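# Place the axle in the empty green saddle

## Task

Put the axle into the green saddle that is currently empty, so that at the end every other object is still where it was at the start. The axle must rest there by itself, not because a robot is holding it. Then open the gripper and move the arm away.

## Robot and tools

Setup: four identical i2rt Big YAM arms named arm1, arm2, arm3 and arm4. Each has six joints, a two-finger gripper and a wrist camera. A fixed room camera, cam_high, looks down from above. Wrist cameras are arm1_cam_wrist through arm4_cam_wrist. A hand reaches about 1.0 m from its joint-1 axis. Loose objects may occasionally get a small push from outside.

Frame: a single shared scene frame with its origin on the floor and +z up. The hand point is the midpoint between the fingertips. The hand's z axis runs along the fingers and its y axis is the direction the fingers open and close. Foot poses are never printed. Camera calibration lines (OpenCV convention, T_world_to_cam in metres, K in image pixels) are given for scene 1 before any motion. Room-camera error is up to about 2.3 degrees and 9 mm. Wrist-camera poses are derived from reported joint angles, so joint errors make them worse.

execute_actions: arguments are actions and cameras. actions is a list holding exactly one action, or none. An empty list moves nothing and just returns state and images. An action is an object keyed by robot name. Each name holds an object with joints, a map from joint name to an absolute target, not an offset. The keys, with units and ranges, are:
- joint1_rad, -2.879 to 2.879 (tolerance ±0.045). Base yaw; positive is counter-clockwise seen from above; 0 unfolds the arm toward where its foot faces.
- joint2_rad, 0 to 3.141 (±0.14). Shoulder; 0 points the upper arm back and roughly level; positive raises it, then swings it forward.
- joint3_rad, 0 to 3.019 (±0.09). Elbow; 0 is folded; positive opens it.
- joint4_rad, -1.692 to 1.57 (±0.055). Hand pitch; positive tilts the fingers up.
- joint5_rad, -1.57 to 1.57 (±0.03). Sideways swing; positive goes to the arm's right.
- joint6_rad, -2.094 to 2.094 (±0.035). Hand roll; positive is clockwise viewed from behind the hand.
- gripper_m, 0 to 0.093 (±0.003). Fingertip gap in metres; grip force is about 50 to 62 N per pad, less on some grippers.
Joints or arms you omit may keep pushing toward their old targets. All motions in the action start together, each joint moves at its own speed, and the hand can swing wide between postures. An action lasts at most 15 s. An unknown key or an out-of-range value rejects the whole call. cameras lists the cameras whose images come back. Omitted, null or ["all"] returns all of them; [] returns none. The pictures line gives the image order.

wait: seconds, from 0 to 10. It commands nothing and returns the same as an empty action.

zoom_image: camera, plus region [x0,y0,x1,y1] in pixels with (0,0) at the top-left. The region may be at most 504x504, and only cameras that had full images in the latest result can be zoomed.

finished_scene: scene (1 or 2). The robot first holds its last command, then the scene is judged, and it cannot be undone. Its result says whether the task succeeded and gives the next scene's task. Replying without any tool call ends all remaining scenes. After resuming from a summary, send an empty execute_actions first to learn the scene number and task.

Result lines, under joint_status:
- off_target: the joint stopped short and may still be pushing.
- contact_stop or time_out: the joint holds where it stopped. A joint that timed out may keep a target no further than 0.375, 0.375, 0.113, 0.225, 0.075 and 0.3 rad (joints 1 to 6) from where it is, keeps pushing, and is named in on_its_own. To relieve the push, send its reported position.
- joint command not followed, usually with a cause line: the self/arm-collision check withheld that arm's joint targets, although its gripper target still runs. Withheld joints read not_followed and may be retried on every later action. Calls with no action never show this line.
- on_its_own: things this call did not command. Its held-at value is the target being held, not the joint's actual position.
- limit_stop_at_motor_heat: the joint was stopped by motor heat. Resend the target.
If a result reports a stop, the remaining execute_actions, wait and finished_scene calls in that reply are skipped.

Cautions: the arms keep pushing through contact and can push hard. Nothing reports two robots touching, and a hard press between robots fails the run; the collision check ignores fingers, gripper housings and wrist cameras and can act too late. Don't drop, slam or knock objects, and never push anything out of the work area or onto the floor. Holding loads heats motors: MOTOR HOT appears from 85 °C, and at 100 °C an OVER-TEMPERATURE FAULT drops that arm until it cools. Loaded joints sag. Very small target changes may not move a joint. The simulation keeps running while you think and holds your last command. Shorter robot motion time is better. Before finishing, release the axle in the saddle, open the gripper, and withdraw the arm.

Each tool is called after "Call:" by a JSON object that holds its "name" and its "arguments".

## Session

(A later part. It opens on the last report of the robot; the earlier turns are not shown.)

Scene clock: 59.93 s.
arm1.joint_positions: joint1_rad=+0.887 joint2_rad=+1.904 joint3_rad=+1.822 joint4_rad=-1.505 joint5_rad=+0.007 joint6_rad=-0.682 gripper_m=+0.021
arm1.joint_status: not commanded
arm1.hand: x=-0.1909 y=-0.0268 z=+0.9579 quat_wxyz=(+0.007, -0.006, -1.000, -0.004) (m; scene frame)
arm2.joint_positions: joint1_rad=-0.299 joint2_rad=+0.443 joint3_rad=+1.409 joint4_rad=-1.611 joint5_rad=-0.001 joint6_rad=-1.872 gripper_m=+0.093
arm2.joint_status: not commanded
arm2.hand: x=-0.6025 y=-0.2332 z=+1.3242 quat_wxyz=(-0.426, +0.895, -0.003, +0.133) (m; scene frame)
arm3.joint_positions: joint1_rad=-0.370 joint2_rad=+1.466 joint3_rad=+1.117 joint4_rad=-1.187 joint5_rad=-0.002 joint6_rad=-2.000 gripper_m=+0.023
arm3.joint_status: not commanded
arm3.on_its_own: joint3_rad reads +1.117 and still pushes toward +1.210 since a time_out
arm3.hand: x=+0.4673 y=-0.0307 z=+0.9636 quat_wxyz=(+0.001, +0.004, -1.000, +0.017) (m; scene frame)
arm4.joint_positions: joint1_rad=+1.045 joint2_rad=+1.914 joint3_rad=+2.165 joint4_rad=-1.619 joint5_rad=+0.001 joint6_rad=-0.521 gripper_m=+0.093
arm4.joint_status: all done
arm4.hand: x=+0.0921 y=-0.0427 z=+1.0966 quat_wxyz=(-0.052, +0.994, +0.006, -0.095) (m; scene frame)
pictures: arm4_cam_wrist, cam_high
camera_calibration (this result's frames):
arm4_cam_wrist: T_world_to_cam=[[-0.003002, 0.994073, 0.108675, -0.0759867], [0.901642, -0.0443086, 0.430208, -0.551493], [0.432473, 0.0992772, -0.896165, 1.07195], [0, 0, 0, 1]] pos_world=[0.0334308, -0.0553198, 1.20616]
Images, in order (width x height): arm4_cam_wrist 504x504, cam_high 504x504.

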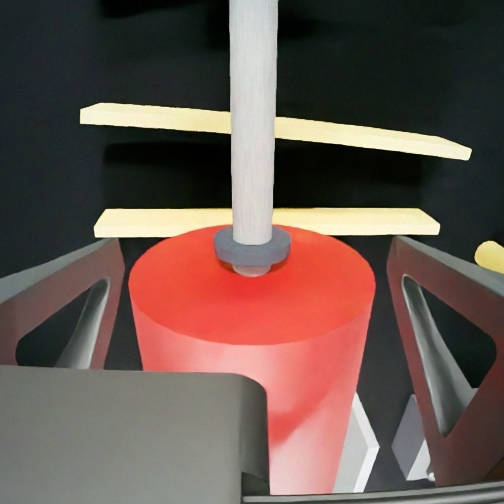

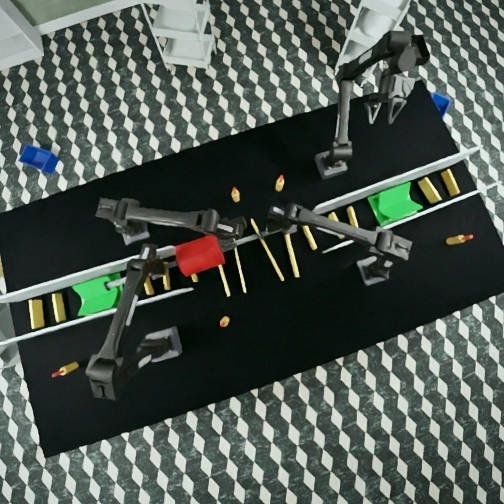

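Call:
{"name": "execute_actions", "arguments": {"actions": [{"arm4":{"joints":{"joint2_rad":2.12,"joint3_rad":2.20,"joint6_rad":-0.505}}}], "cameras": ["arm4_cam_wrist","cam_high"]}}

Scene clock: 62.67 s.
arm1.joint_positions: joint1_rad=+0.887 joint2_rad=+1.904 joint3_rad=+1.822 joint4_rad=-1.505 joint5_rad=+0.007 joint6_rad=-0.682 gripper_m=+0.021
arm1.joint_status: not commanded
arm1.hand: x=-0.1909 y=-0.0268 z=+0.9579 quat_wxyz=(+0.007, -0.006, -1.000, -0.004) (m; scene frame)
arm2.joint_positions: joint1_rad=-0.299 joint2_rad=+0.443 joint3_rad=+1.409 joint4_rad=-1.611 joint5_rad=-0.001 joint6_rad=-1.872 gripper_m=+0.093
arm2.joint_status: not commanded
arm2.hand: x=-0.6025 y=-0.2332 z=+1.3242 quat_wxyz=(-0.426, +0.895, -0.003, +0.133) (m; scene frame)
arm3.joint_positions: joint1_rad=-0.370 joint2_rad=+1.466 joint3_rad=+1.117 joint4_rad=-1.187 joint5_rad=-0.002 joint6_rad=-2.000 gripper_m=+0.023
arm3.joint_status: not commanded
arm3.on_its_own: joint3_rad reads +1.117 and still pushes toward +1.210 since a time_out
arm3.hand: x=+0.4673 y=-0.0307 z=+0.9636 quat_wxyz=(+0.001, +0.004, -1.000, +0.017) (m; scene frame)
arm4.joint_positions: joint1_rad=+1.045 joint2_rad=+2.129 joint3_rad=+2.175 joint4_rad=-1.618 joint5_rad=+0.001 joint6_rad=-0.517 gripper_m=+0.093
arm4.joint_status: all done
arm4.hand: x=+0.0654 y=-0.0283 z=+0.9666 quat_wxyz=(-0.002, +1.000, +0.004, -0.007) (m; scene frame)
pictures: arm4_cam_wrist, cam_high
camera_calibration (this result's frames):
arm4_cam_wrist: T_world_to_cam=[[-0.0095605, 0.999923, 0.00787289, 0.0218012], [0.811056, 0.00314901, 0.584961, -0.613126], [0.584891, 0.0119779, -0.811024, 0.870841], [0, 0, 0, 1]] pos_world=[-0.0118593, -0.0302996, 1.06476]
Images, in order (width x height): arm4_cam_wrist 504x504, cam_high 504x504.

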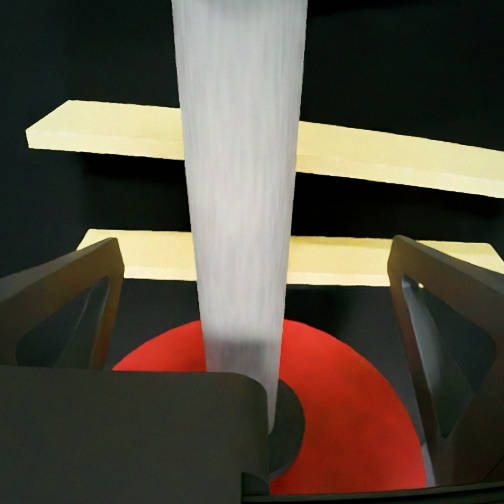

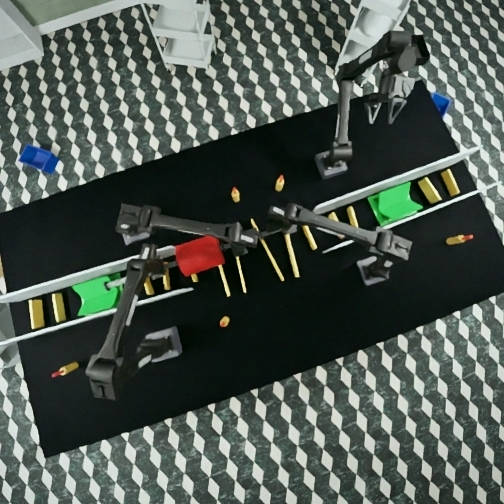

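Call:
{"name": "execute_actions", "arguments": {"actions": [{"arm4":{"joints":{"joint1_rad":1.062,"joint2_rad":2.14}}}], "cameras": ["arm4_cam_wrist"]}}

Call:
{"name": "execute_actions", "arguments": {"actions": [{"arm4":{"joints":{"gripper_m":0}}}], "cameras": ["arm4_cam_wrist"]}}

Scene clock: 65.00 s.
arm1.joint_positions: joint1_rad=+0.887 joint2_rad=+1.904 joint3_rad=+1.822 joint4_rad=-1.505 joint5_rad=+0.007 joint6_rad=-0.682 gripper_m=+0.021
arm1.joint_status: not commanded
arm1.hand: x=-0.1909 y=-0.0268 z=+0.9579 quat_wxyz=(+0.007, -0.006, -1.000, -0.004) (m; scene frame)
arm2.joint_positions: joint1_rad=-0.299 joint2_rad=+0.443 joint3_rad=+1.409 joint4_rad=-1.611 joint5_rad=-0.001 joint6_rad=-1.872 gripper_m=+0.093
arm2.joint_status: not commanded
arm2.hand: x=-0.6025 y=-0.2332 z=+1.3242 quat_wxyz=(-0.426, +0.895, -0.003, +0.133) (m; scene frame)
arm3.joint_positions: joint1_rad=-0.370 joint2_rad=+1.466 joint3_rad=+1.117 joint4_rad=-1.187 joint5_rad=-0.002 joint6_rad=-2.000 gripper_m=+0.023
arm3.joint_status: not commanded
arm3.on_its_own: joint3_rad reads +1.117 and still pushes toward +1.210 since a time_out
arm3.hand: x=+0.4673 y=-0.0307 z=+0.9636 quat_wxyz=(+0.001, +0.004, -1.000, +0.017) (m; scene frame)
arm4.joint_positions: joint1_rad=+1.057 joint2_rad=+2.129 joint3_rad=+2.175 joint4_rad=-1.618 joint5_rad=+0.001 joint6_rad=-0.517 gripper_m=+0.093
arm4.joint_status: all done
arm4.hand: x=+0.0617 y=-0.0349 z=+0.9666 quat_wxyz=(-0.002, +1.000, +0.010, -0.007) (m; scene frame)
pictures: arm4_cam_wrist
camera_calibration (this result's frames):
arm4_cam_wrist: T_world_to_cam=[[-0.0210022, 0.999747, 0.00803179, 0.0289399], [0.810942, 0.0123361, 0.584996, -0.609865], [0.584749, 0.0187995, -0.810996, 0.873298], [0, 0, 0, 1]] pos_world=[-0.0154871, -0.0378268, 1.06478]
Images, in order (width x height): arm4_cam_wrist 504x504.

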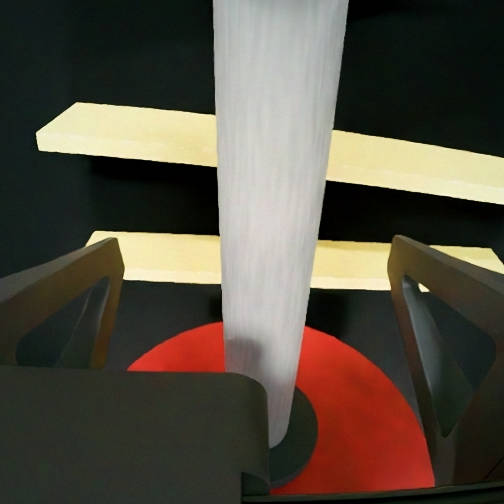

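Scene clock: 65.70 s.
arm1.joint_positions: joint1_rad=+0.886 joint2_rad=+1.904 joint3_rad=+1.822 joint4_rad=-1.505 joint5_rad=+0.008 joint6_rad=-0.682 gripper_m=+0.021
arm1.joint_status: not commanded
arm1.hand: x=-0.1912 y=-0.0272 z=+0.9579 quat_wxyz=(+0.007, -0.006, -1.000, -0.003) (m; scene frame)
arm2.joint_positions: joint1_rad=-0.299 joint2_rad=+0.443 joint3_rad=+1.409 joint4_rad=-1.611 joint5_rad=-0.001 joint6_rad=-1.872 gripper_m=+0.093
arm2.joint_status: not commanded
arm2.hand: x=-0.6025 y=-0.2332 z=+1.3242 quat_wxyz=(-0.426, +0.895, -0.003, +0.133) (m; scene frame)
arm3.joint_positions: joint1_rad=-0.370 joint2_rad=+1.466 joint3_rad=+1.118 joint4_rad=-1.187 joint5_rad=-0.001 joint6_rad=-2.000 gripper_m=+0.023
arm3.joint_status: not commanded
arm3.on_its_own: joint3_rad reads +1.118 and still pushes toward +1.210 since a time_out
arm3.hand: x=+0.4672 y=-0.0308 z=+0.9637 quat_wxyz=(+0.001, +0.004, -1.000, +0.017) (m; scene frame)
arm4.joint_positions: joint1_rad=+1.055 joint2_rad=+2.129 joint3_rad=+2.175 joint4_rad=-1.612 joint5_rad=+0.004 joint6_rad=-0.501 gripper_m=+0.024
arm4.joint_status: gripper_m off_target (ended at +0.024, target +0.000)
arm4.hand: x=+0.0613 y=-0.0325 z=+0.9666 quat_wxyz=(-0.005, +1.000, +0.001, -0.008) (m; scene frame)
pictures: arm4_cam_wrist
camera_calibration (this result's frames):
arm4_cam_wrist: T_world_to_cam=[[-0.00333531, 0.999895, 0.0140832, 0.0196025], [0.813138, -0.00548559, 0.582046, -0.607443], [0.582062, 0.0133929, -0.813034, 0.875461], [0, 0, 0, 1]] pos_world=[-0.0155724, -0.0346576, 1.06506]
Images, in order (width x height): arm4_cam_wrist 504x504.

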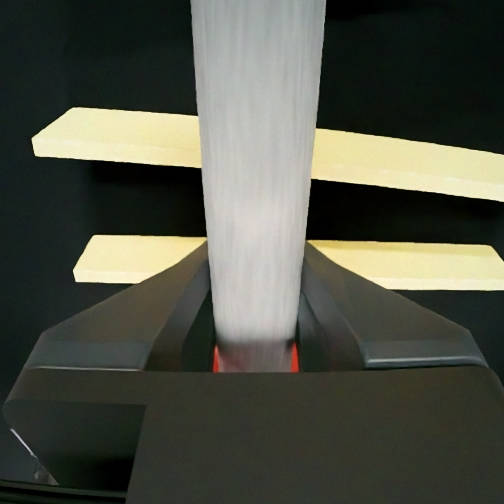

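Call:
{"name": "execute_actions", "arguments": {"actions": [{"arm4":{"joints":{"joint2_rad":2.08,"joint3_rad":2.245}},"arm3":{"joints":{"joint2_rad":1.435,"joint3_rad":1.18}},"arm1":{"joints":{"joint2_rad":1.897,"joint3_rad":1.835}}}], "cameras": []}}

Call:
{"name": "execute_actions", "arguments": {"actions": [{"arm1":{"joints":{"gripper_m":0.093}}}], "cameras": []}}

Call:
{"name": "execute_actions", "arguments": {"actions": [{"arm1":{"joints":{"joint2_rad":1.7,"joint3_rad":1.9,"joint4_rad":-1.66}}}], "cameras": ["arm1_cam_wrist","arm4_cam_wrist"]}}

Scene clock: 66.50 s.
arm1.joint_positions: joint1_rad=+0.886 joint2_rad=+1.904 joint3_rad=+1.820 joint4_rad=-1.505 joint5_rad=+0.008 joint6_rad=-0.682 gripper_m=+0.021
arm1.joint_status: all done
arm1.hand: x=-0.1916 y=-0.0268 z=+0.9571 quat_wxyz=(+0.008, -0.006, -1.000, -0.004) (m; scene frame)
arm2.joint_positions: joint1_rad=-0.299 joint2_rad=+0.443 joint3_rad=+1.409 joint4_rad=-1.611 joint5_rad=-0.001 joint6_rad=-1.872 gripper_m=+0.093
arm2.joint_status: not commanded
arm2.hand: x=-0.6025 y=-0.2332 z=+1.3242 quat_wxyz=(-0.426, +0.895, -0.003, +0.133) (m; scene frame)
arm3.joint_positions: joint1_rad=-0.370 joint2_rad=+1.466 joint3_rad=+1.118 joint4_rad=-1.187 joint5_rad=+0.000 joint6_rad=-2.000 gripper_m=+0.023
arm3.joint_status: all done
arm3.hand: x=+0.4671 y=-0.0307 z=+0.9637 quat_wxyz=(+0.001, +0.004, -1.000, +0.017) (m; scene frame)
arm4.joint_positions: joint1_rad=+1.055 joint2_rad=+2.128 joint3_rad=+2.177 joint4_rad=-1.612 joint5_rad=+0.004 joint6_rad=-0.501 gripper_m=+0.024
arm4.joint_status: all done
arm4.hand: x=+0.0611 y=-0.0324 z=+0.9677 quat_wxyz=(-0.006, +1.000, +0.001, -0.009) (m; scene frame)
pictures: none
No camera images: the call's "cameras" was empty. Leave "cameras" out to get every camera's image.

Scene clock: 67.23 s.
arm1.joint_positions: joint1_rad=+0.886 joint2_rad=+1.904 joint3_rad=+1.820 joint4_rad=-1.505 joint5_rad=+0.002 joint6_rad=-0.682 gripper_m=+0.093
arm1.joint_status: all done
arm1.hand: x=-0.1909 y=-0.0260 z=+0.9571 quat_wxyz=(+0.006, -0.006, -1.000, -0.006) (m; scene frame)
arm2.joint_positions: joint1_rad=-0.299 joint2_rad=+0.443 joint3_rad=+1.409 joint4_rad=-1.611 joint5_rad=-0.001 joint6_rad=-1.872 gripper_m=+0.093
arm2.joint_status: not commanded
arm2.hand: x=-0.6025 y=-0.2332 z=+1.3242 quat_wxyz=(-0.426, +0.895, -0.003, +0.133) (m; scene frame)
arm3.joint_positions: joint1_rad=-0.370 joint2_rad=+1.466 joint3_rad=+1.118 joint4_rad=-1.187 joint5_rad=+0.000 joint6_rad=-2.000 gripper_m=+0.023
arm3.joint_status: not commanded
arm3.hand: x=+0.4671 y=-0.0307 z=+0.9637 quat_wxyz=(+0.001, +0.004, -1.000, +0.017) (m; scene frame)
arm4.joint_positions: joint1_rad=+1.055 joint2_rad=+2.128 joint3_rad=+2.177 joint4_rad=-1.612 joint5_rad=+0.004 joint6_rad=-0.501 gripper_m=+0.024
arm4.joint_status: not commanded
arm4.hand: x=+0.0609 y=-0.0326 z=+0.9674 quat_wxyz=(-0.005, +1.000, +0.001, -0.009) (m; scene frame)
pictures: none
No camera images: the call's "cameras" was empty. Leave "cameras" out to get every camera's image.

Scene clock: 68.43 s.
arm1.joint_positions: joint1_rad=+0.886 joint2_rad=+1.679 joint3_rad=+1.880 joint4_rad=-1.648 joint5_rad=+0.002 joint6_rad=-0.682 gripper_m=+0.093
arm1.joint_status: all done
arm1.hand: x=-0.2306 y=+0.0063 z=+1.1004 quat_wxyz=(-0.049, -0.006, -0.998, +0.038) (m; scene frame)
arm2.joint_positions: joint1_rad=-0.299 joint2_rad=+0.443 joint3_rad=+1.409 joint4_rad=-1.611 joint5_rad=-0.001 joint6_rad=-1.872 gripper_m=+0.093
arm2.joint_status: not commanded
arm2.hand: x=-0.6025 y=-0.2332 z=+1.3242 quat_wxyz=(-0.426, +0.895, -0.003, +0.133) (m; scene frame)
arm3.joint_positions: joint1_rad=-0.370 joint2_rad=+1.466 joint3_rad=+1.118 joint4_rad=-1.187 joint5_rad=+0.000 joint6_rad=-2.000 gripper_m=+0.023
arm3.joint_status: not commanded
arm3.hand: x=+0.4671 y=-0.0307 z=+0.9637 quat_wxyz=(+0.001, +0.004, -1.000, +0.017) (m; scene frame)
arm4.joint_positions: joint1_rad=+1.055 joint2_rad=+2.128 joint3_rad=+2.177 joint4_rad=-1.612 joint5_rad=+0.004 joint6_rad=-0.501 gripper_m=+0.024
arm4.joint_status: not commanded
arm4.hand: x=+0.0609 y=-0.0326 z=+0.9674 quat_wxyz=(-0.005, +1.000, +0.001, -0.009) (m; scene frame)
pictures: arm1_cam_wrist, arm4_cam_wrist
camera_calibration (this result's frames):
arm1_cam_wrist: T_world_to_cam=[[-0.0110849, -0.996536, 0.0824207, -0.0891147], [-0.854528, 0.0522459, 0.516771, -0.763182], [-0.519287, -0.0647024, -0.852147, 0.941036], [0, 0, 0, 1]] pos_world=[-0.16448, 0.0119545, 1.20364]
arm4_cam_wrist: T_world_to_cam=[[-0.00330987, 0.999887, 0.0146654, 0.0191512], [0.814219, -0.00581937, 0.580529, -0.606192], [0.580549, 0.0138623, -0.814108, 0.877535], [0, 0, 0, 1]] pos_world=[-0.015816, -0.0348414, 1.06604]
Images, in order (width x height): arm1_cam_wrist 504x504, arm4_cam_wrist 504x504.

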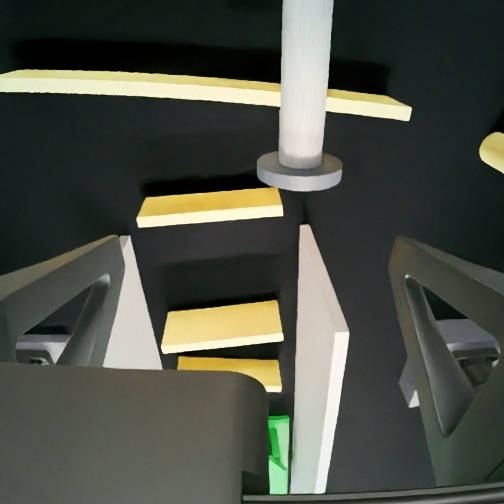

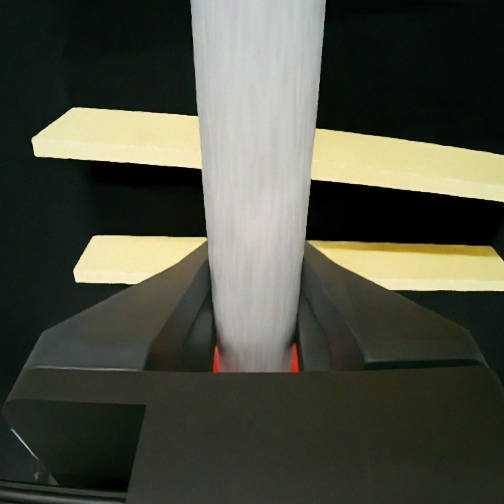

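Call:
{"name": "execute_actions", "arguments": {"actions": [{"arm4":{"joints":{"joint1_rad":0.938,"joint2_rad":1.783,"joint3_rad":1.88,"joint4_rad":-1.59,"joint6_rad":-0.62}},"arm3":{"joints":{"joint1_rad":-0.075,"joint2_rad":1.319,"joint3_rad":1.227,"joint4_rad":-1.385,"joint6_rad":-1.70}},"arm1":{"joints":{"joint1_rad":0.3,"joint2_rad":0.6,"joint3_rad":1.4}}}], "cameras": ["cam_high"]}}

Scene clock: 70.90 s.
arm1.joint_positions: joint1_rad=+0.308 joint2_rad=+0.596 joint3_rad=+1.399 joint4_rad=-1.650 joint5_rad=+0.002 joint6_rad=-0.682 gripper_m=+0.093
arm1.joint_status: all done
arm1.hand: x=-0.5912 y=+0.1817 z=+1.2580 quat_wxyz=(-0.198, -0.273, -0.895, +0.293) (m; scene frame)
arm2.joint_positions: joint1_rad=-0.299 joint2_rad=+0.443 joint3_rad=+1.409 joint4_rad=-1.611 joint5_rad=-0.001 joint6_rad=-1.872 gripper_m=+0.093
arm2.joint_status: not commanded
arm2.hand: x=-0.6025 y=-0.2332 z=+1.3242 quat_wxyz=(-0.426, +0.895, -0.003, +0.133) (m; scene frame)
arm3.joint_positions: joint1_rad=-0.070 joint2_rad=+1.339 joint3_rad=+1.146 joint4_rad=-1.381 joint5_rad=+0.002 joint6_rad=-1.697 gripper_m=+0.023
arm3.joint_status: all done
arm3.hand: x=+0.5914 y=-0.0222 z=+1.0226 quat_wxyz=(-0.005, +0.002, -1.000, -0.001) (m; scene frame)
arm4.joint_positions: joint1_rad=+0.932 joint2_rad=+1.815 joint3_rad=+1.853 joint4_rad=-1.595 joint5_rad=-0.002 joint6_rad=-0.616 gripper_m=+0.024
arm4.joint_status: all done
arm4.hand: x=+0.1848 y=-0.0221 z=+1.0275 quat_wxyz=(-0.005, +1.000, -0.003, -0.013) (m; scene frame)
pictures: cam_high
Images, in order (width x height): cam_high 504x504.

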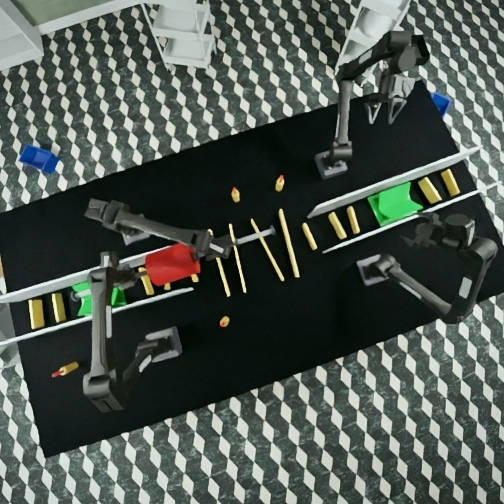

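Good. No j1 overshoot needed.

Call:
{"name": "execute_actions", "arguments": {"actions": [{"arm4":{"joints":{"joint1_rad":0.80,"joint2_rad":1.535,"joint3_rad":1.542,"joint4_rad":-1.512,"joint6_rad":-0.762}},"arm3":{"joints":{"joint1_rad":0.232,"joint2_rad":1.345,"joint3_rad":1.25,"joint4_rad":-1.375,"joint6_rad":-1.392}}}], "cameras": []}}

Call:
{"name": "execute_actions", "arguments": {"actions": [{"arm4":{"joints":{"joint1_rad":0.592,"joint2_rad":1.33,"joint3_rad":1.318,"joint4_rad":-1.498,"joint6_rad":-0.97}},"arm3":{"joints":{"joint1_rad":0.51,"joint2_rad":1.452,"joint3_rad":1.36,"joint4_rad":-1.377,"joint6_rad":-1.115}}}], "cameras": ["cam_high"]}}

Scene clock: 72.27 s.
arm1.joint_positions: joint1_rad=+0.308 joint2_rad=+0.596 joint3_rad=+1.399 joint4_rad=-1.650 joint5_rad=+0.002 joint6_rad=-0.682 gripper_m=+0.093
arm1.joint_status: not commanded
arm1.hand: x=-0.5912 y=+0.1817 z=+1.2580 quat_wxyz=(-0.198, -0.273, -0.895, +0.293) (m; scene frame)
arm2.joint_positions: joint1_rad=-0.299 joint2_rad=+0.443 joint3_rad=+1.409 joint4_rad=-1.611 joint5_rad=-0.001 joint6_rad=-1.872 gripper_m=+0.093
arm2.joint_status: not commanded
arm2.hand: x=-0.6025 y=-0.2332 z=+1.3242 quat_wxyz=(-0.426, +0.895, -0.003, +0.133) (m; scene frame)
arm3.joint_positions: joint1_rad=+0.238 joint2_rad=+1.360 joint3_rad=+1.163 joint4_rad=-1.381 joint5_rad=-0.004 joint6_rad=-1.396 gripper_m=+0.023
arm3.joint_status: all done
arm3.hand: x=+0.7087 y=-0.0251 z=+1.0229 quat_wxyz=(-0.007, +0.006, -1.000, -0.004) (m; scene frame)
arm4.joint_positions: joint1_rad=+0.792 joint2_rad=+1.562 joint3_rad=+1.519 joint4_rad=-1.516 joint5_rad=-0.005 joint6_rad=-0.763 gripper_m=+0.024
arm4.joint_status: all done
arm4.hand: x=+0.3023 y=-0.0263 z=+1.0227 quat_wxyz=(-0.004, +1.000, +0.001, -0.013) (m; scene frame)
pictures: none
No camera images: the call's "cameras" was empty. Leave "cameras" out to get every camera's image.

Scene clock: 73.37 s.
arm1.joint_positions: joint1_rad=+0.308 joint2_rad=+0.596 joint3_rad=+1.399 joint4_rad=-1.650 joint5_rad=+0.002 joint6_rad=-0.682 gripper_m=+0.093
arm1.joint_status: not commanded
arm1.hand: x=-0.5912 y=+0.1817 z=+1.2580 quat_wxyz=(-0.198, -0.273, -0.895, +0.293) (m; scene frame)
arm2.joint_positions: joint1_rad=-0.299 joint2_rad=+0.443 joint3_rad=+1.409 joint4_rad=-1.611 joint5_rad=-0.001 joint6_rad=-1.872 gripper_m=+0.093
arm2.joint_status: not commanded
arm2.hand: x=-0.6025 y=-0.2332 z=+1.3242 quat_wxyz=(-0.426, +0.895, -0.003, +0.133) (m; scene frame)
arm3.joint_positions: joint1_rad=+0.517 joint2_rad=+1.477 joint3_rad=+1.272 joint4_rad=-1.376 joint5_rad=-0.003 joint6_rad=-1.115 gripper_m=+0.023
arm3.joint_status: all done
arm3.hand: x=+0.8287 y=-0.0302 z=+1.0202 quat_wxyz=(-0.005, +0.005, -1.000, -0.005) (m; scene frame)
arm4.joint_positions: joint1_rad=+0.583 joint2_rad=+1.354 joint3_rad=+1.292 joint4_rad=-1.496 joint5_rad=-0.003 joint6_rad=-0.972 gripper_m=+0.024
arm4.joint_status: all done
arm4.hand: x=+0.4227 y=-0.0280 z=+1.0194 quat_wxyz=(-0.007, +1.000, +0.001, -0.012) (m; scene frame)
pictures: cam_high
Images, in order (width x height): cam_high 504x504.

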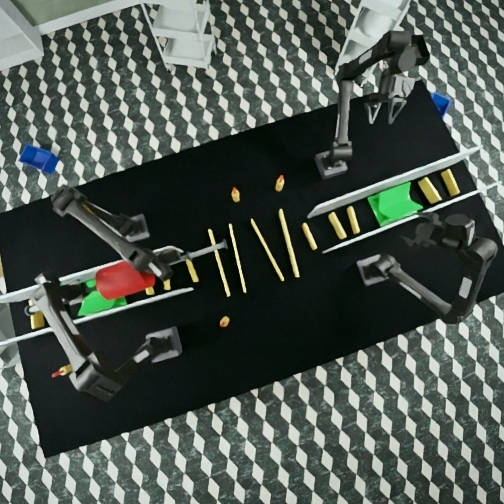

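Call:
{"name": "execute_actions", "arguments": {"actions": [{"arm4":{"joints":{"joint1_rad":0.299,"joint2_rad":1.208,"joint3_rad":1.202,"joint4_rad":-1.52,"joint6_rad":-1.26}},"arm3":{"joints":{"joint1_rad":0.735,"joint2_rad":1.608,"joint3_rad":1.56,"joint4_rad":-1.415,"joint6_rad":-0.892}}}], "cameras": []}}

Call:
{"name": "execute_actions", "arguments": {"actions": [{"arm4":{"joints":{"joint1_rad":0.032,"joint2_rad":1.168,"joint3_rad":1.168,"joint4_rad":-1.53,"joint6_rad":-1.528}},"arm3":{"joints":{"joint1_rad":0.859,"joint2_rad":1.77,"joint3_rad":1.78,"joint4_rad":-1.472,"joint6_rad":-0.768}}}], "cameras": []}}

Call:
{"name": "execute_actions", "arguments": {"actions": [{"arm4":{"joints":{"joint1_rad":-0.228,"joint2_rad":1.19,"joint3_rad":1.225,"joint4_rad":-1.524,"joint6_rad":-1.785}},"arm3":{"joints":{"joint1_rad":0.953,"joint2_rad":1.962,"joint3_rad":2.075,"joint4_rad":-1.57,"joint6_rad":-0.673}}}], "cameras": ["arm3_cam_wrist","arm4_cam_wrist","cam_high"]}}

Scene clock: 76.17 s.
arm1.joint_positions: joint1_rad=+0.308 joint2_rad=+0.596 joint3_rad=+1.399 joint4_rad=-1.650 joint5_rad=+0.002 joint6_rad=-0.682 gripper_m=+0.093
arm1.joint_status: not commanded
arm1.hand: x=-0.5912 y=+0.1817 z=+1.2580 quat_wxyz=(-0.198, -0.273, -0.895, +0.293) (m; scene frame)
arm2.joint_positions: joint1_rad=-0.299 joint2_rad=+0.443 joint3_rad=+1.409 joint4_rad=-1.611 joint5_rad=-0.001 joint6_rad=-1.872 gripper_m=+0.093
arm2.joint_status: not commanded
arm2.hand: x=-0.6025 y=-0.2332 z=+1.3242 quat_wxyz=(-0.426, +0.895, -0.003, +0.133) (m; scene frame)
arm3.joint_positions: joint1_rad=+0.737 joint2_rad=+1.640 joint3_rad=+1.466 joint4_rad=-1.409 joint5_rad=+0.001 joint6_rad=-0.900 gripper_m=+0.023
arm3.joint_status: joint3_rad time_out (moved +0.193 of +0.288); the others done
arm3.on_its_own: joint3_rad reads +1.466 and still pushes toward +1.560 since a time_out
arm3.hand: x=+0.9468 y=-0.0287 z=+1.0227 quat_wxyz=(-0.002, +0.007, -1.000, -0.004) (m; scene frame)
arm4.joint_positions: joint1_rad=+0.287 joint2_rad=+1.234 joint3_rad=+1.174 joint4_rad=-1.519 joint5_rad=+0.003 joint6_rad=-1.270 gripper_m=+0.024
arm4.joint_status: all done
arm4.hand: x=+0.5425 y=-0.0262 z=+1.0137 quat_wxyz=(+0.002, +1.000, +0.002, -0.004) (m; scene frame)
pictures: none
No camera images: the call's "cameras" was empty. Leave "cameras" out to get every camera's image.

not run: a stop came earlier in this reply.

not run: a stop came earlier in this reply.

Call:
{"name": "execute_actions", "arguments": {"actions": [{"arm4":{"joints":{"joint1_rad":0.036,"joint2_rad":1.17,"joint3_rad":1.185,"joint4_rad":-1.535,"joint6_rad":-1.52}},"arm3":{"joints":{"joint1_rad":0.862,"joint2_rad":1.77,"joint3_rad":1.775,"joint4_rad":-1.465,"joint6_rad":-0.762}}}], "cameras": []}}

Call:
{"name": "execute_actions", "arguments": {"actions": [{"arm4":{"joints":{"joint1_rad":-0.226,"joint2_rad":1.19,"joint3_rad":1.225,"joint4_rad":-1.524,"joint6_rad":-1.78}},"arm3":{"joints":{"joint1_rad":0.957,"joint2_rad":1.96,"joint3_rad":2.07,"joint4_rad":-1.565,"joint6_rad":-0.668}}}], "cameras": ["arm3_cam_wrist","arm4_cam_wrist","cam_high"]}}

Scene clock: 78.67 s.
arm1.joint_positions: joint1_rad=+0.308 joint2_rad=+0.596 joint3_rad=+1.399 joint4_rad=-1.650 joint5_rad=+0.002 joint6_rad=-0.682 gripper_m=+0.093
arm1.joint_status: not commanded
arm1.hand: x=-0.5912 y=+0.1817 z=+1.2580 quat_wxyz=(-0.198, -0.273, -0.895, +0.293) (m; scene frame)
arm2.joint_positions: joint1_rad=-0.299 joint2_rad=+0.443 joint3_rad=+1.409 joint4_rad=-1.611 joint5_rad=-0.001 joint6_rad=-1.872 gripper_m=+0.093
arm2.joint_status: not commanded
arm2.hand: x=-0.6025 y=-0.2332 z=+1.3242 quat_wxyz=(-0.426, +0.895, -0.003, +0.133) (m; scene frame)
arm3.joint_positions: joint1_rad=+0.859 joint2_rad=+1.799 joint3_rad=+1.676 joint4_rad=-1.464 joint5_rad=+0.001 joint6_rad=-0.768 gripper_m=+0.023
arm3.joint_status: joint3_rad time_out (moved +0.211 of +0.309); the others done
arm3.on_its_own: joint3_rad reads +1.676 and still pushes toward +1.775 since a time_out
arm3.hand: x=+1.0337 y=-0.0299 z=+1.0236 quat_wxyz=(+0.000, +0.003, -1.000, -0.005) (m; scene frame)
arm4.joint_positions: joint1_rad=+0.026 joint2_rad=+1.203 joint3_rad=+1.156 joint4_rad=-1.529 joint5_rad=+0.006 joint6_rad=-1.519 gripper_m=+0.024
arm4.joint_status: all done
arm4.hand: x=+0.6309 y=-0.0218 z=+1.0155 quat_wxyz=(+0.001, +1.000, -0.004, -0.004) (m; scene frame)
pictures: none
No camera images: the call's "cameras" was empty. Leave "cameras" out to get every camera's image.

not run: a stop came earlier in this reply.

Call:
{"name": "execute_actions", "arguments": {"actions": [{"arm4":{"joints":{"joint1_rad":-0.226,"joint2_rad":1.185,"joint3_rad":1.225,"joint4_rad":-1.526,"joint6_rad":-1.78}},"arm3":{"joints":{"joint1_rad":0.968,"joint2_rad":1.97,"joint3_rad":2.08,"joint4_rad":-1.56,"joint6_rad":-0.655}}}], "cameras": ["arm3_cam_wrist","arm4_cam_wrist","cam_high"]}}

Scene clock: 81.23 s.
arm1.joint_positions: joint1_rad=+0.308 joint2_rad=+0.596 joint3_rad=+1.399 joint4_rad=-1.650 joint5_rad=+0.002 joint6_rad=-0.682 gripper_m=+0.093
arm1.joint_status: not commanded
arm1.hand: x=-0.5912 y=+0.1817 z=+1.2580 quat_wxyz=(-0.198, -0.273, -0.895, +0.293) (m; scene frame)
arm2.joint_positions: joint1_rad=-0.299 joint2_rad=+0.443 joint3_rad=+1.409 joint4_rad=-1.611 joint5_rad=-0.001 joint6_rad=-1.872 gripper_m=+0.093
arm2.joint_status: not commanded
arm2.hand: x=-0.6025 y=-0.2332 z=+1.3242 quat_wxyz=(-0.426, +0.895, -0.003, +0.133) (m; scene frame)
arm3.joint_positions: joint1_rad=+0.950 joint2_rad=+2.006 joint3_rad=+1.976 joint4_rad=-1.565 joint5_rad=+0.008 joint6_rad=-0.676 gripper_m=+0.023
arm3.joint_status: joint3_rad time_out (moved +0.300 of +0.404); the others done
arm3.on_its_own: joint3_rad reads +1.976 and still pushes toward +2.080 since a time_out
arm3.hand: x=+1.1211 y=-0.0368 z=+1.0215 quat_wxyz=(+0.006, +0.002, -1.000, -0.004) (m; scene frame)
arm4.joint_positions: joint1_rad=-0.240 joint2_rad=+1.213 joint3_rad=+1.156 joint4_rad=-1.525 joint5_rad=+0.015 joint6_rad=-1.787 gripper_m=+0.024
arm4.joint_status: all done
arm4.hand: x=+0.7197 y=-0.0283 z=+1.0113 quat_wxyz=(+0.005, +1.000, -0.004, -0.001) (m; scene frame)
pictures: arm3_cam_wrist, arm4_cam_wrist, cam_high
camera_calibration (this result's frames):
arm3_cam_wrist: T_world_to_cam=[[0.0153704, -0.99966, -0.0210727, -0.0329971], [-0.802117, -0.0249103, 0.596648, 0.29514], [-0.59697, 0.00773205, -0.802227, 1.61779], [0, 0, 0, 1]] pos_world=[1.20302, -0.0381427, 1.12105]
arm4_cam_wrist: T_world_to_cam=[[0.00585363, 0.999966, -0.00574671, 0.0303788], [0.804404, -0.00129471, 0.594082, -1.17456], [0.594054, -0.00810021, -0.804384, 0.510572], [0, 0, 0, 1]] pos_world=[0.641332, -0.0277627, 1.10865]
Images, in order (width x height): arm3_cam_wrist 504x504, arm4_cam_wrist 504x504, cam_high 504x504.

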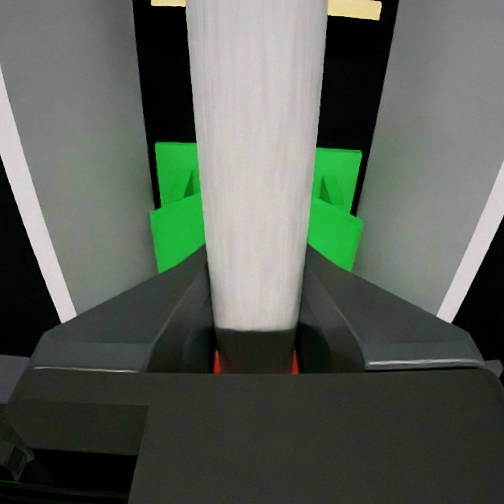

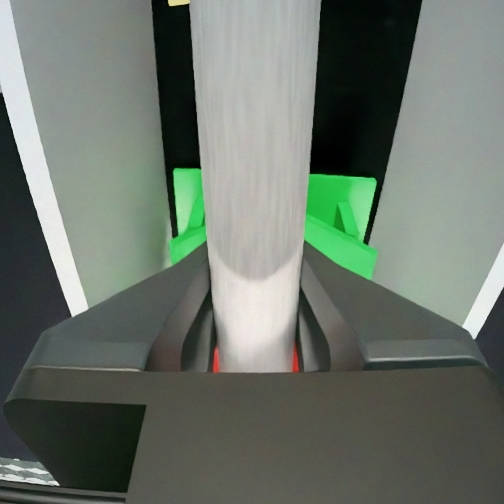

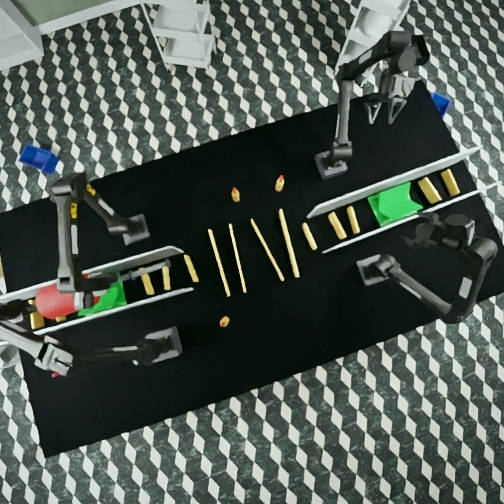

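Call:
{"name": "execute_actions", "arguments": {"actions": [{"arm4":{"joints":{"joint1_rad":-0.268,"joint2_rad":1.256,"joint3_rad":1.088,"joint4_rad":-1.34,"joint6_rad":-1.85}},"arm3":{"joints":{"joint1_rad":0.975,"joint2_rad":2.02,"joint3_rad":1.91,"joint4_rad":-1.375,"joint6_rad":-0.665}}}], "cameras": ["arm3_cam_wrist","arm4_cam_wrist"]}}

Scene clock: 84.00 s.
arm1.joint_positions: joint1_rad=+0.308 joint2_rad=+0.596 joint3_rad=+1.399 joint4_rad=-1.650 joint5_rad=+0.002 joint6_rad=-0.682 gripper_m=+0.093
arm1.joint_status: not commanded
arm1.hand: x=-0.5912 y=+0.1817 z=+1.2580 quat_wxyz=(-0.198, -0.273, -0.895, +0.293) (m; scene frame)
arm2.joint_positions: joint1_rad=-0.299 joint2_rad=+0.443 joint3_rad=+1.409 joint4_rad=-1.611 joint5_rad=-0.001 joint6_rad=-1.872 gripper_m=+0.093
arm2.joint_status: not commanded
arm2.hand: x=-0.6025 y=-0.2332 z=+1.3242 quat_wxyz=(-0.426, +0.895, -0.003, +0.133) (m; scene frame)
arm3.joint_positions: joint1_rad=+0.962 joint2_rad=+2.057 joint3_rad=+1.884 joint4_rad=-1.414 joint5_rad=+0.003 joint6_rad=-0.642 gripper_m=+0.023
arm3.joint_status: all done
arm3.hand: x=+1.1360 y=-0.0380 z=+0.9551 quat_wxyz=(+0.002, -0.010, -1.000, -0.004) (m; scene frame)
arm4.joint_positions: joint1_rad=-0.281 joint2_rad=+1.287 joint3_rad=+1.053 joint4_rad=-1.357 joint5_rad=+0.004 joint6_rad=-1.805 gripper_m=+0.024
arm4.joint_status: joint6_rad time_out (moved -0.018 of -0.063); the others done
arm4.on_its_own: joint6_rad reads -1.805 and still pushes toward -1.850 since a time_out
arm4.hand: x=+0.7344 y=-0.0153 z=+0.9480 quat_wxyz=(+0.009, +1.000, -0.015, -0.007) (m; scene frame)
pictures: arm3_cam_wrist, arm4_cam_wrist
camera_calibration (this result's frames):
arm3_cam_wrist: T_world_to_cam=[[-0.00821231, -0.99975, -0.020781, -0.00935252], [-0.806987, -0.00564625, 0.590542, 0.3588], [-0.590512, 0.0216197, -0.806739, 1.57093], [0, 0, 0, 1]] pos_world=[1.21712, -0.0412873, 1.05525]
arm4_cam_wrist: T_world_to_cam=[[0.0282435, 0.999511, -0.013434, 0.0078064], [0.811963, -0.0151011, 0.583513, -1.14449], [0.583025, -0.0273884, -0.811993, 0.466074], [0, 0, 0, 1]] pos_world=[0.657333, -0.0123207, 1.04638]
Images, in order (width x height): arm3_cam_wrist 504x504, arm4_cam_wrist 504x504.

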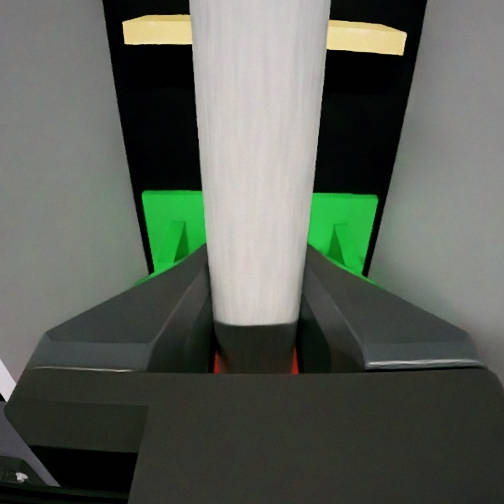

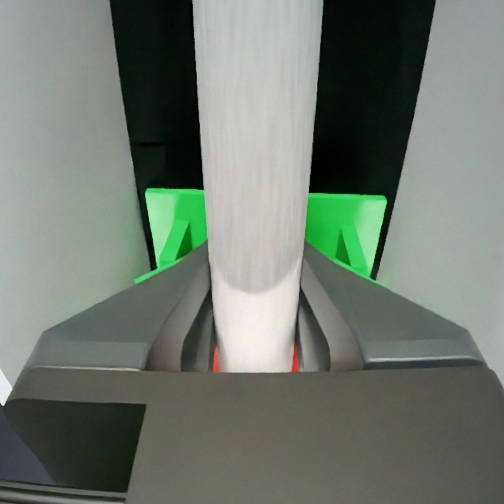

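Call:
{"name": "execute_actions", "arguments": {"actions": [{"arm4":{"joints":{"joint1_rad":-0.27,"joint2_rad":1.335,"joint3_rad":0.965,"joint4_rad":-1.125,"joint6_rad":-1.81}},"arm3":{"joints":{"joint1_rad":0.975,"joint2_rad":2.075,"joint3_rad":1.79,"joint4_rad":-1.205,"joint6_rad":-0.64}}}], "cameras": ["arm3_cam_wrist","arm4_cam_wrist"]}}

Scene clock: 85.40 s.
arm1.joint_positions: joint1_rad=+0.308 joint2_rad=+0.596 joint3_rad=+1.399 joint4_rad=-1.650 joint5_rad=+0.002 joint6_rad=-0.682 gripper_m=+0.093
arm1.joint_status: not commanded
arm1.hand: x=-0.5912 y=+0.1817 z=+1.2580 quat_wxyz=(-0.198, -0.273, -0.895, +0.293) (m; scene frame)
arm2.joint_positions: joint1_rad=-0.299 joint2_rad=+0.443 joint3_rad=+1.409 joint4_rad=-1.611 joint5_rad=-0.001 joint6_rad=-1.872 gripper_m=+0.093
arm2.joint_status: not commanded
arm2.hand: x=-0.6025 y=-0.2332 z=+1.3242 quat_wxyz=(-0.426, +0.895, -0.003, +0.133) (m; scene frame)
arm3.joint_positions: joint1_rad=+0.963 joint2_rad=+2.114 joint3_rad=+1.767 joint4_rad=-1.242 joint5_rad=+0.004 joint6_rad=-0.627 gripper_m=+0.023
arm3.joint_status: all done
arm3.hand: x=+1.1369 y=-0.0373 z=+0.8769 quat_wxyz=(+0.003, -0.016, -1.000, -0.004) (m; scene frame)
arm4.joint_positions: joint1_rad=-0.283 joint2_rad=+1.374 joint3_rad=+0.928 joint4_rad=-1.142 joint5_rad=+0.000 joint6_rad=-1.793 gripper_m=+0.024
arm4.joint_status: all done
arm4.hand: x=+0.7350 y=-0.0081 z=+0.8743 quat_wxyz=(+0.006, +1.000, -0.022, -0.009) (m; scene frame)
pictures: arm3_cam_wrist, arm4_cam_wrist
camera_calibration (this result's frames):
arm3_cam_wrist: T_world_to_cam=[[-0.0219568, -0.999543, -0.020781, 0.0053833], [-0.80611, 0.00540509, 0.591741, 0.404105], [-0.591358, 0.0297445, -0.80586, 1.50891], [0, 0, 0, 1]] pos_world=[1.21818, -0.0416851, 0.976956]
arm4_cam_wrist: T_world_to_cam=[[0.042057, 0.999071, -0.00935788, -0.014125], [0.813393, -0.0287987, 0.581001, -1.10084], [0.580192, -0.0320468, -0.813849, 0.409658], [0, 0, 0, 1]] pos_world=[0.658331, -0.0044627, 0.972857]
Images, in order (width x height): arm3_cam_wrist 504x504, arm4_cam_wrist 504x504.

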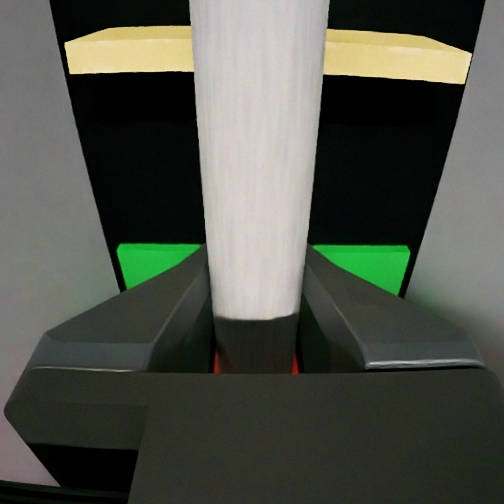

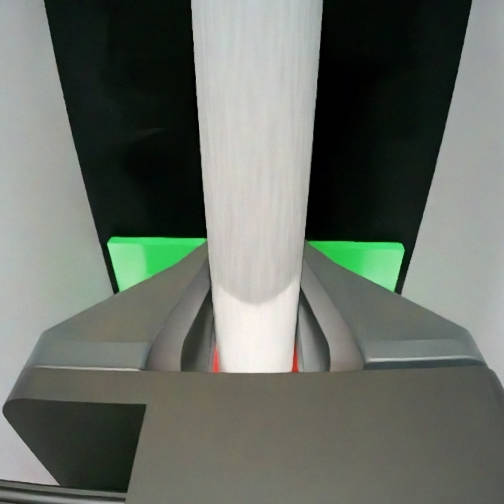

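Call:
{"name": "execute_actions", "arguments": {"actions": [{"arm4":{"joints":{"joint2_rad":1.345,"joint3_rad":0.93,"joint4_rad":-1.085,"joint6_rad":-1.795}},"arm3":{"joints":{"joint1_rad":0.955,"joint2_rad":2.095,"joint3_rad":1.77,"joint4_rad":-1.18,"joint6_rad":-0.63}}}], "cameras": ["arm3_cam_wrist","arm4_cam_wrist"]}}

Scene clock: 86.27 s.
arm1.joint_positions: joint1_rad=+0.308 joint2_rad=+0.596 joint3_rad=+1.399 joint4_rad=-1.650 joint5_rad=+0.002 joint6_rad=-0.682 gripper_m=+0.093
arm1.joint_status: not commanded
arm1.hand: x=-0.5912 y=+0.1817 z=+1.2580 quat_wxyz=(-0.198, -0.273, -0.895, +0.293) (m; scene frame)
arm2.joint_positions: joint1_rad=-0.299 joint2_rad=+0.443 joint3_rad=+1.409 joint4_rad=-1.611 joint5_rad=-0.001 joint6_rad=-1.872 gripper_m=+0.093
arm2.joint_status: not commanded
arm2.hand: x=-0.6025 y=-0.2332 z=+1.3242 quat_wxyz=(-0.426, +0.895, -0.003, +0.133) (m; scene frame)
arm3.joint_positions: joint1_rad=+0.952 joint2_rad=+2.114 joint3_rad=+1.764 joint4_rad=-1.218 joint5_rad=+0.005 joint6_rad=-0.625 gripper_m=+0.023
arm3.joint_status: all done
arm3.hand: x=+1.1361 y=-0.0455 z=+0.8757 quat_wxyz=(-0.005, -0.023, -1.000, +0.003) (m; scene frame)
arm4.joint_positions: joint1_rad=-0.283 joint2_rad=+1.370 joint3_rad=+0.907 joint4_rad=-1.121 joint5_rad=+0.001 joint6_rad=-1.780 gripper_m=+0.024
arm4.joint_status: all done
arm4.hand: x=+0.7342 y=-0.0116 z=+0.8681 quat_wxyz=(+0.005, +1.000, -0.028, -0.008) (m; scene frame)
pictures: arm3_cam_wrist, arm4_cam_wrist
camera_calibration (this result's frames):
arm3_cam_wrist: T_world_to_cam=[[-0.034849, -0.999359, -0.0082047, 0.00078851], [-0.814647, 0.0236503, 0.579475, 0.425534], [-0.578909, 0.026878, -0.814949, 1.50133], [0, 0, 0, 1]] pos_world=[1.21582, -0.0496287, 0.976926]
arm4_cam_wrist: T_world_to_cam=[[0.05429, 0.998502, -0.00683121, -0.0218538], [0.811785, -0.0401523, 0.582575, -1.09698], [0.581428, -0.0371735, -0.812749, 0.403066], [0, 0, 0, 1]] pos_world=[0.657344, -0.00724182, 0.966515]
Images, in order (width x height): arm3_cam_wrist 504x504, arm4_cam_wrist 504x504.

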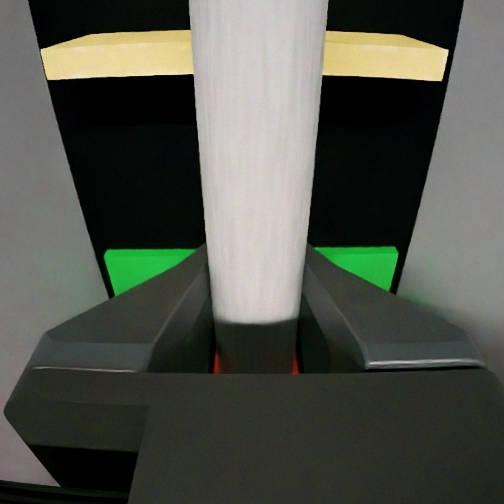

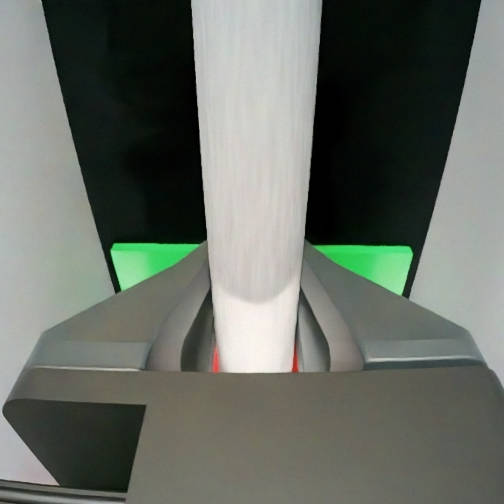

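Call:
{"name": "execute_actions", "arguments": {"actions": [{"arm4":{"joints":{"joint2_rad":1.39,"joint3_rad":0.92,"joint4_rad":-1.09,"joint6_rad":-1.79}},"arm3":{"joints":{"joint1_rad":0.968,"joint2_rad":2.13,"joint3_rad":1.755,"joint4_rad":-1.20}}}], "cameras": ["arm3_cam_wrist","arm4_cam_wrist"]}}

Scene clock: 86.93 s.
arm1.joint_positions: joint1_rad=+0.308 joint2_rad=+0.596 joint3_rad=+1.399 joint4_rad=-1.650 joint5_rad=+0.002 joint6_rad=-0.682 gripper_m=+0.093
arm1.joint_status: not commanded
arm1.hand: x=-0.5912 y=+0.1817 z=+1.2580 quat_wxyz=(-0.198, -0.273, -0.895, +0.293) (m; scene frame)
arm2.joint_positions: joint1_rad=-0.299 joint2_rad=+0.443 joint3_rad=+1.409 joint4_rad=-1.611 joint5_rad=-0.001 joint6_rad=-1.872 gripper_m=+0.093
arm2.joint_status: not commanded
arm2.hand: x=-0.6025 y=-0.2332 z=+1.3242 quat_wxyz=(-0.426, +0.895, -0.003, +0.133) (m; scene frame)
arm3.joint_positions: joint1_rad=+0.952 joint2_rad=+2.115 joint3_rad=+1.761 joint4_rad=-1.218 joint5_rad=+0.005 joint6_rad=-0.625 gripper_m=+0.023
arm3.joint_status: all done
arm3.hand: x=+1.1356 y=-0.0447 z=+0.8745 quat_wxyz=(-0.004, -0.023, -1.000, +0.002) (m; scene frame)
arm4.joint_positions: joint1_rad=-0.283 joint2_rad=+1.372 joint3_rad=+0.905 joint4_rad=-1.121 joint5_rad=+0.002 joint6_rad=-1.780 gripper_m=+0.024
arm4.joint_status: all done
arm4.hand: x=+0.7340 y=-0.0126 z=+0.8668 quat_wxyz=(+0.007, +1.000, -0.028, -0.008) (m; scene frame)
pictures: arm3_cam_wrist, arm4_cam_wrist
camera_calibration (this result's frames):
arm3_cam_wrist: T_world_to_cam=[[-0.034467, -0.999358, -0.00978493, 0.00248466], [-0.813442, 0.0223641, 0.581216, 0.422789], [-0.580624, 0.0279923, -0.81369, 1.50089], [0, 0, 0, 1]] pos_world=[1.21545, -0.0489857, 0.975555]
arm4_cam_wrist: T_world_to_cam=[[0.0546017, 0.998451, -0.0107265, -0.0177096], [0.811924, -0.0381432, 0.582515, -1.09618], [0.581203, -0.0405154, -0.812749, 0.402205], [0, 0, 0, 1]] pos_world=[0.657217, -0.00783403, 0.965241]
Images, in order (width x height): arm3_cam_wrist 504x504, arm4_cam_wrist 504x504.

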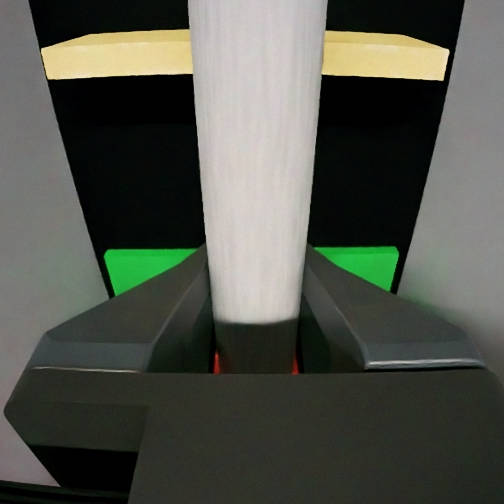

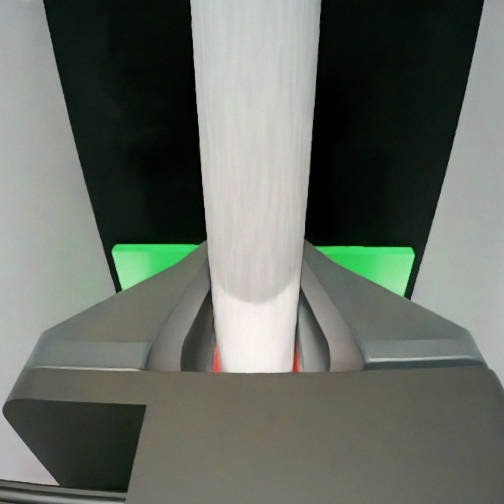

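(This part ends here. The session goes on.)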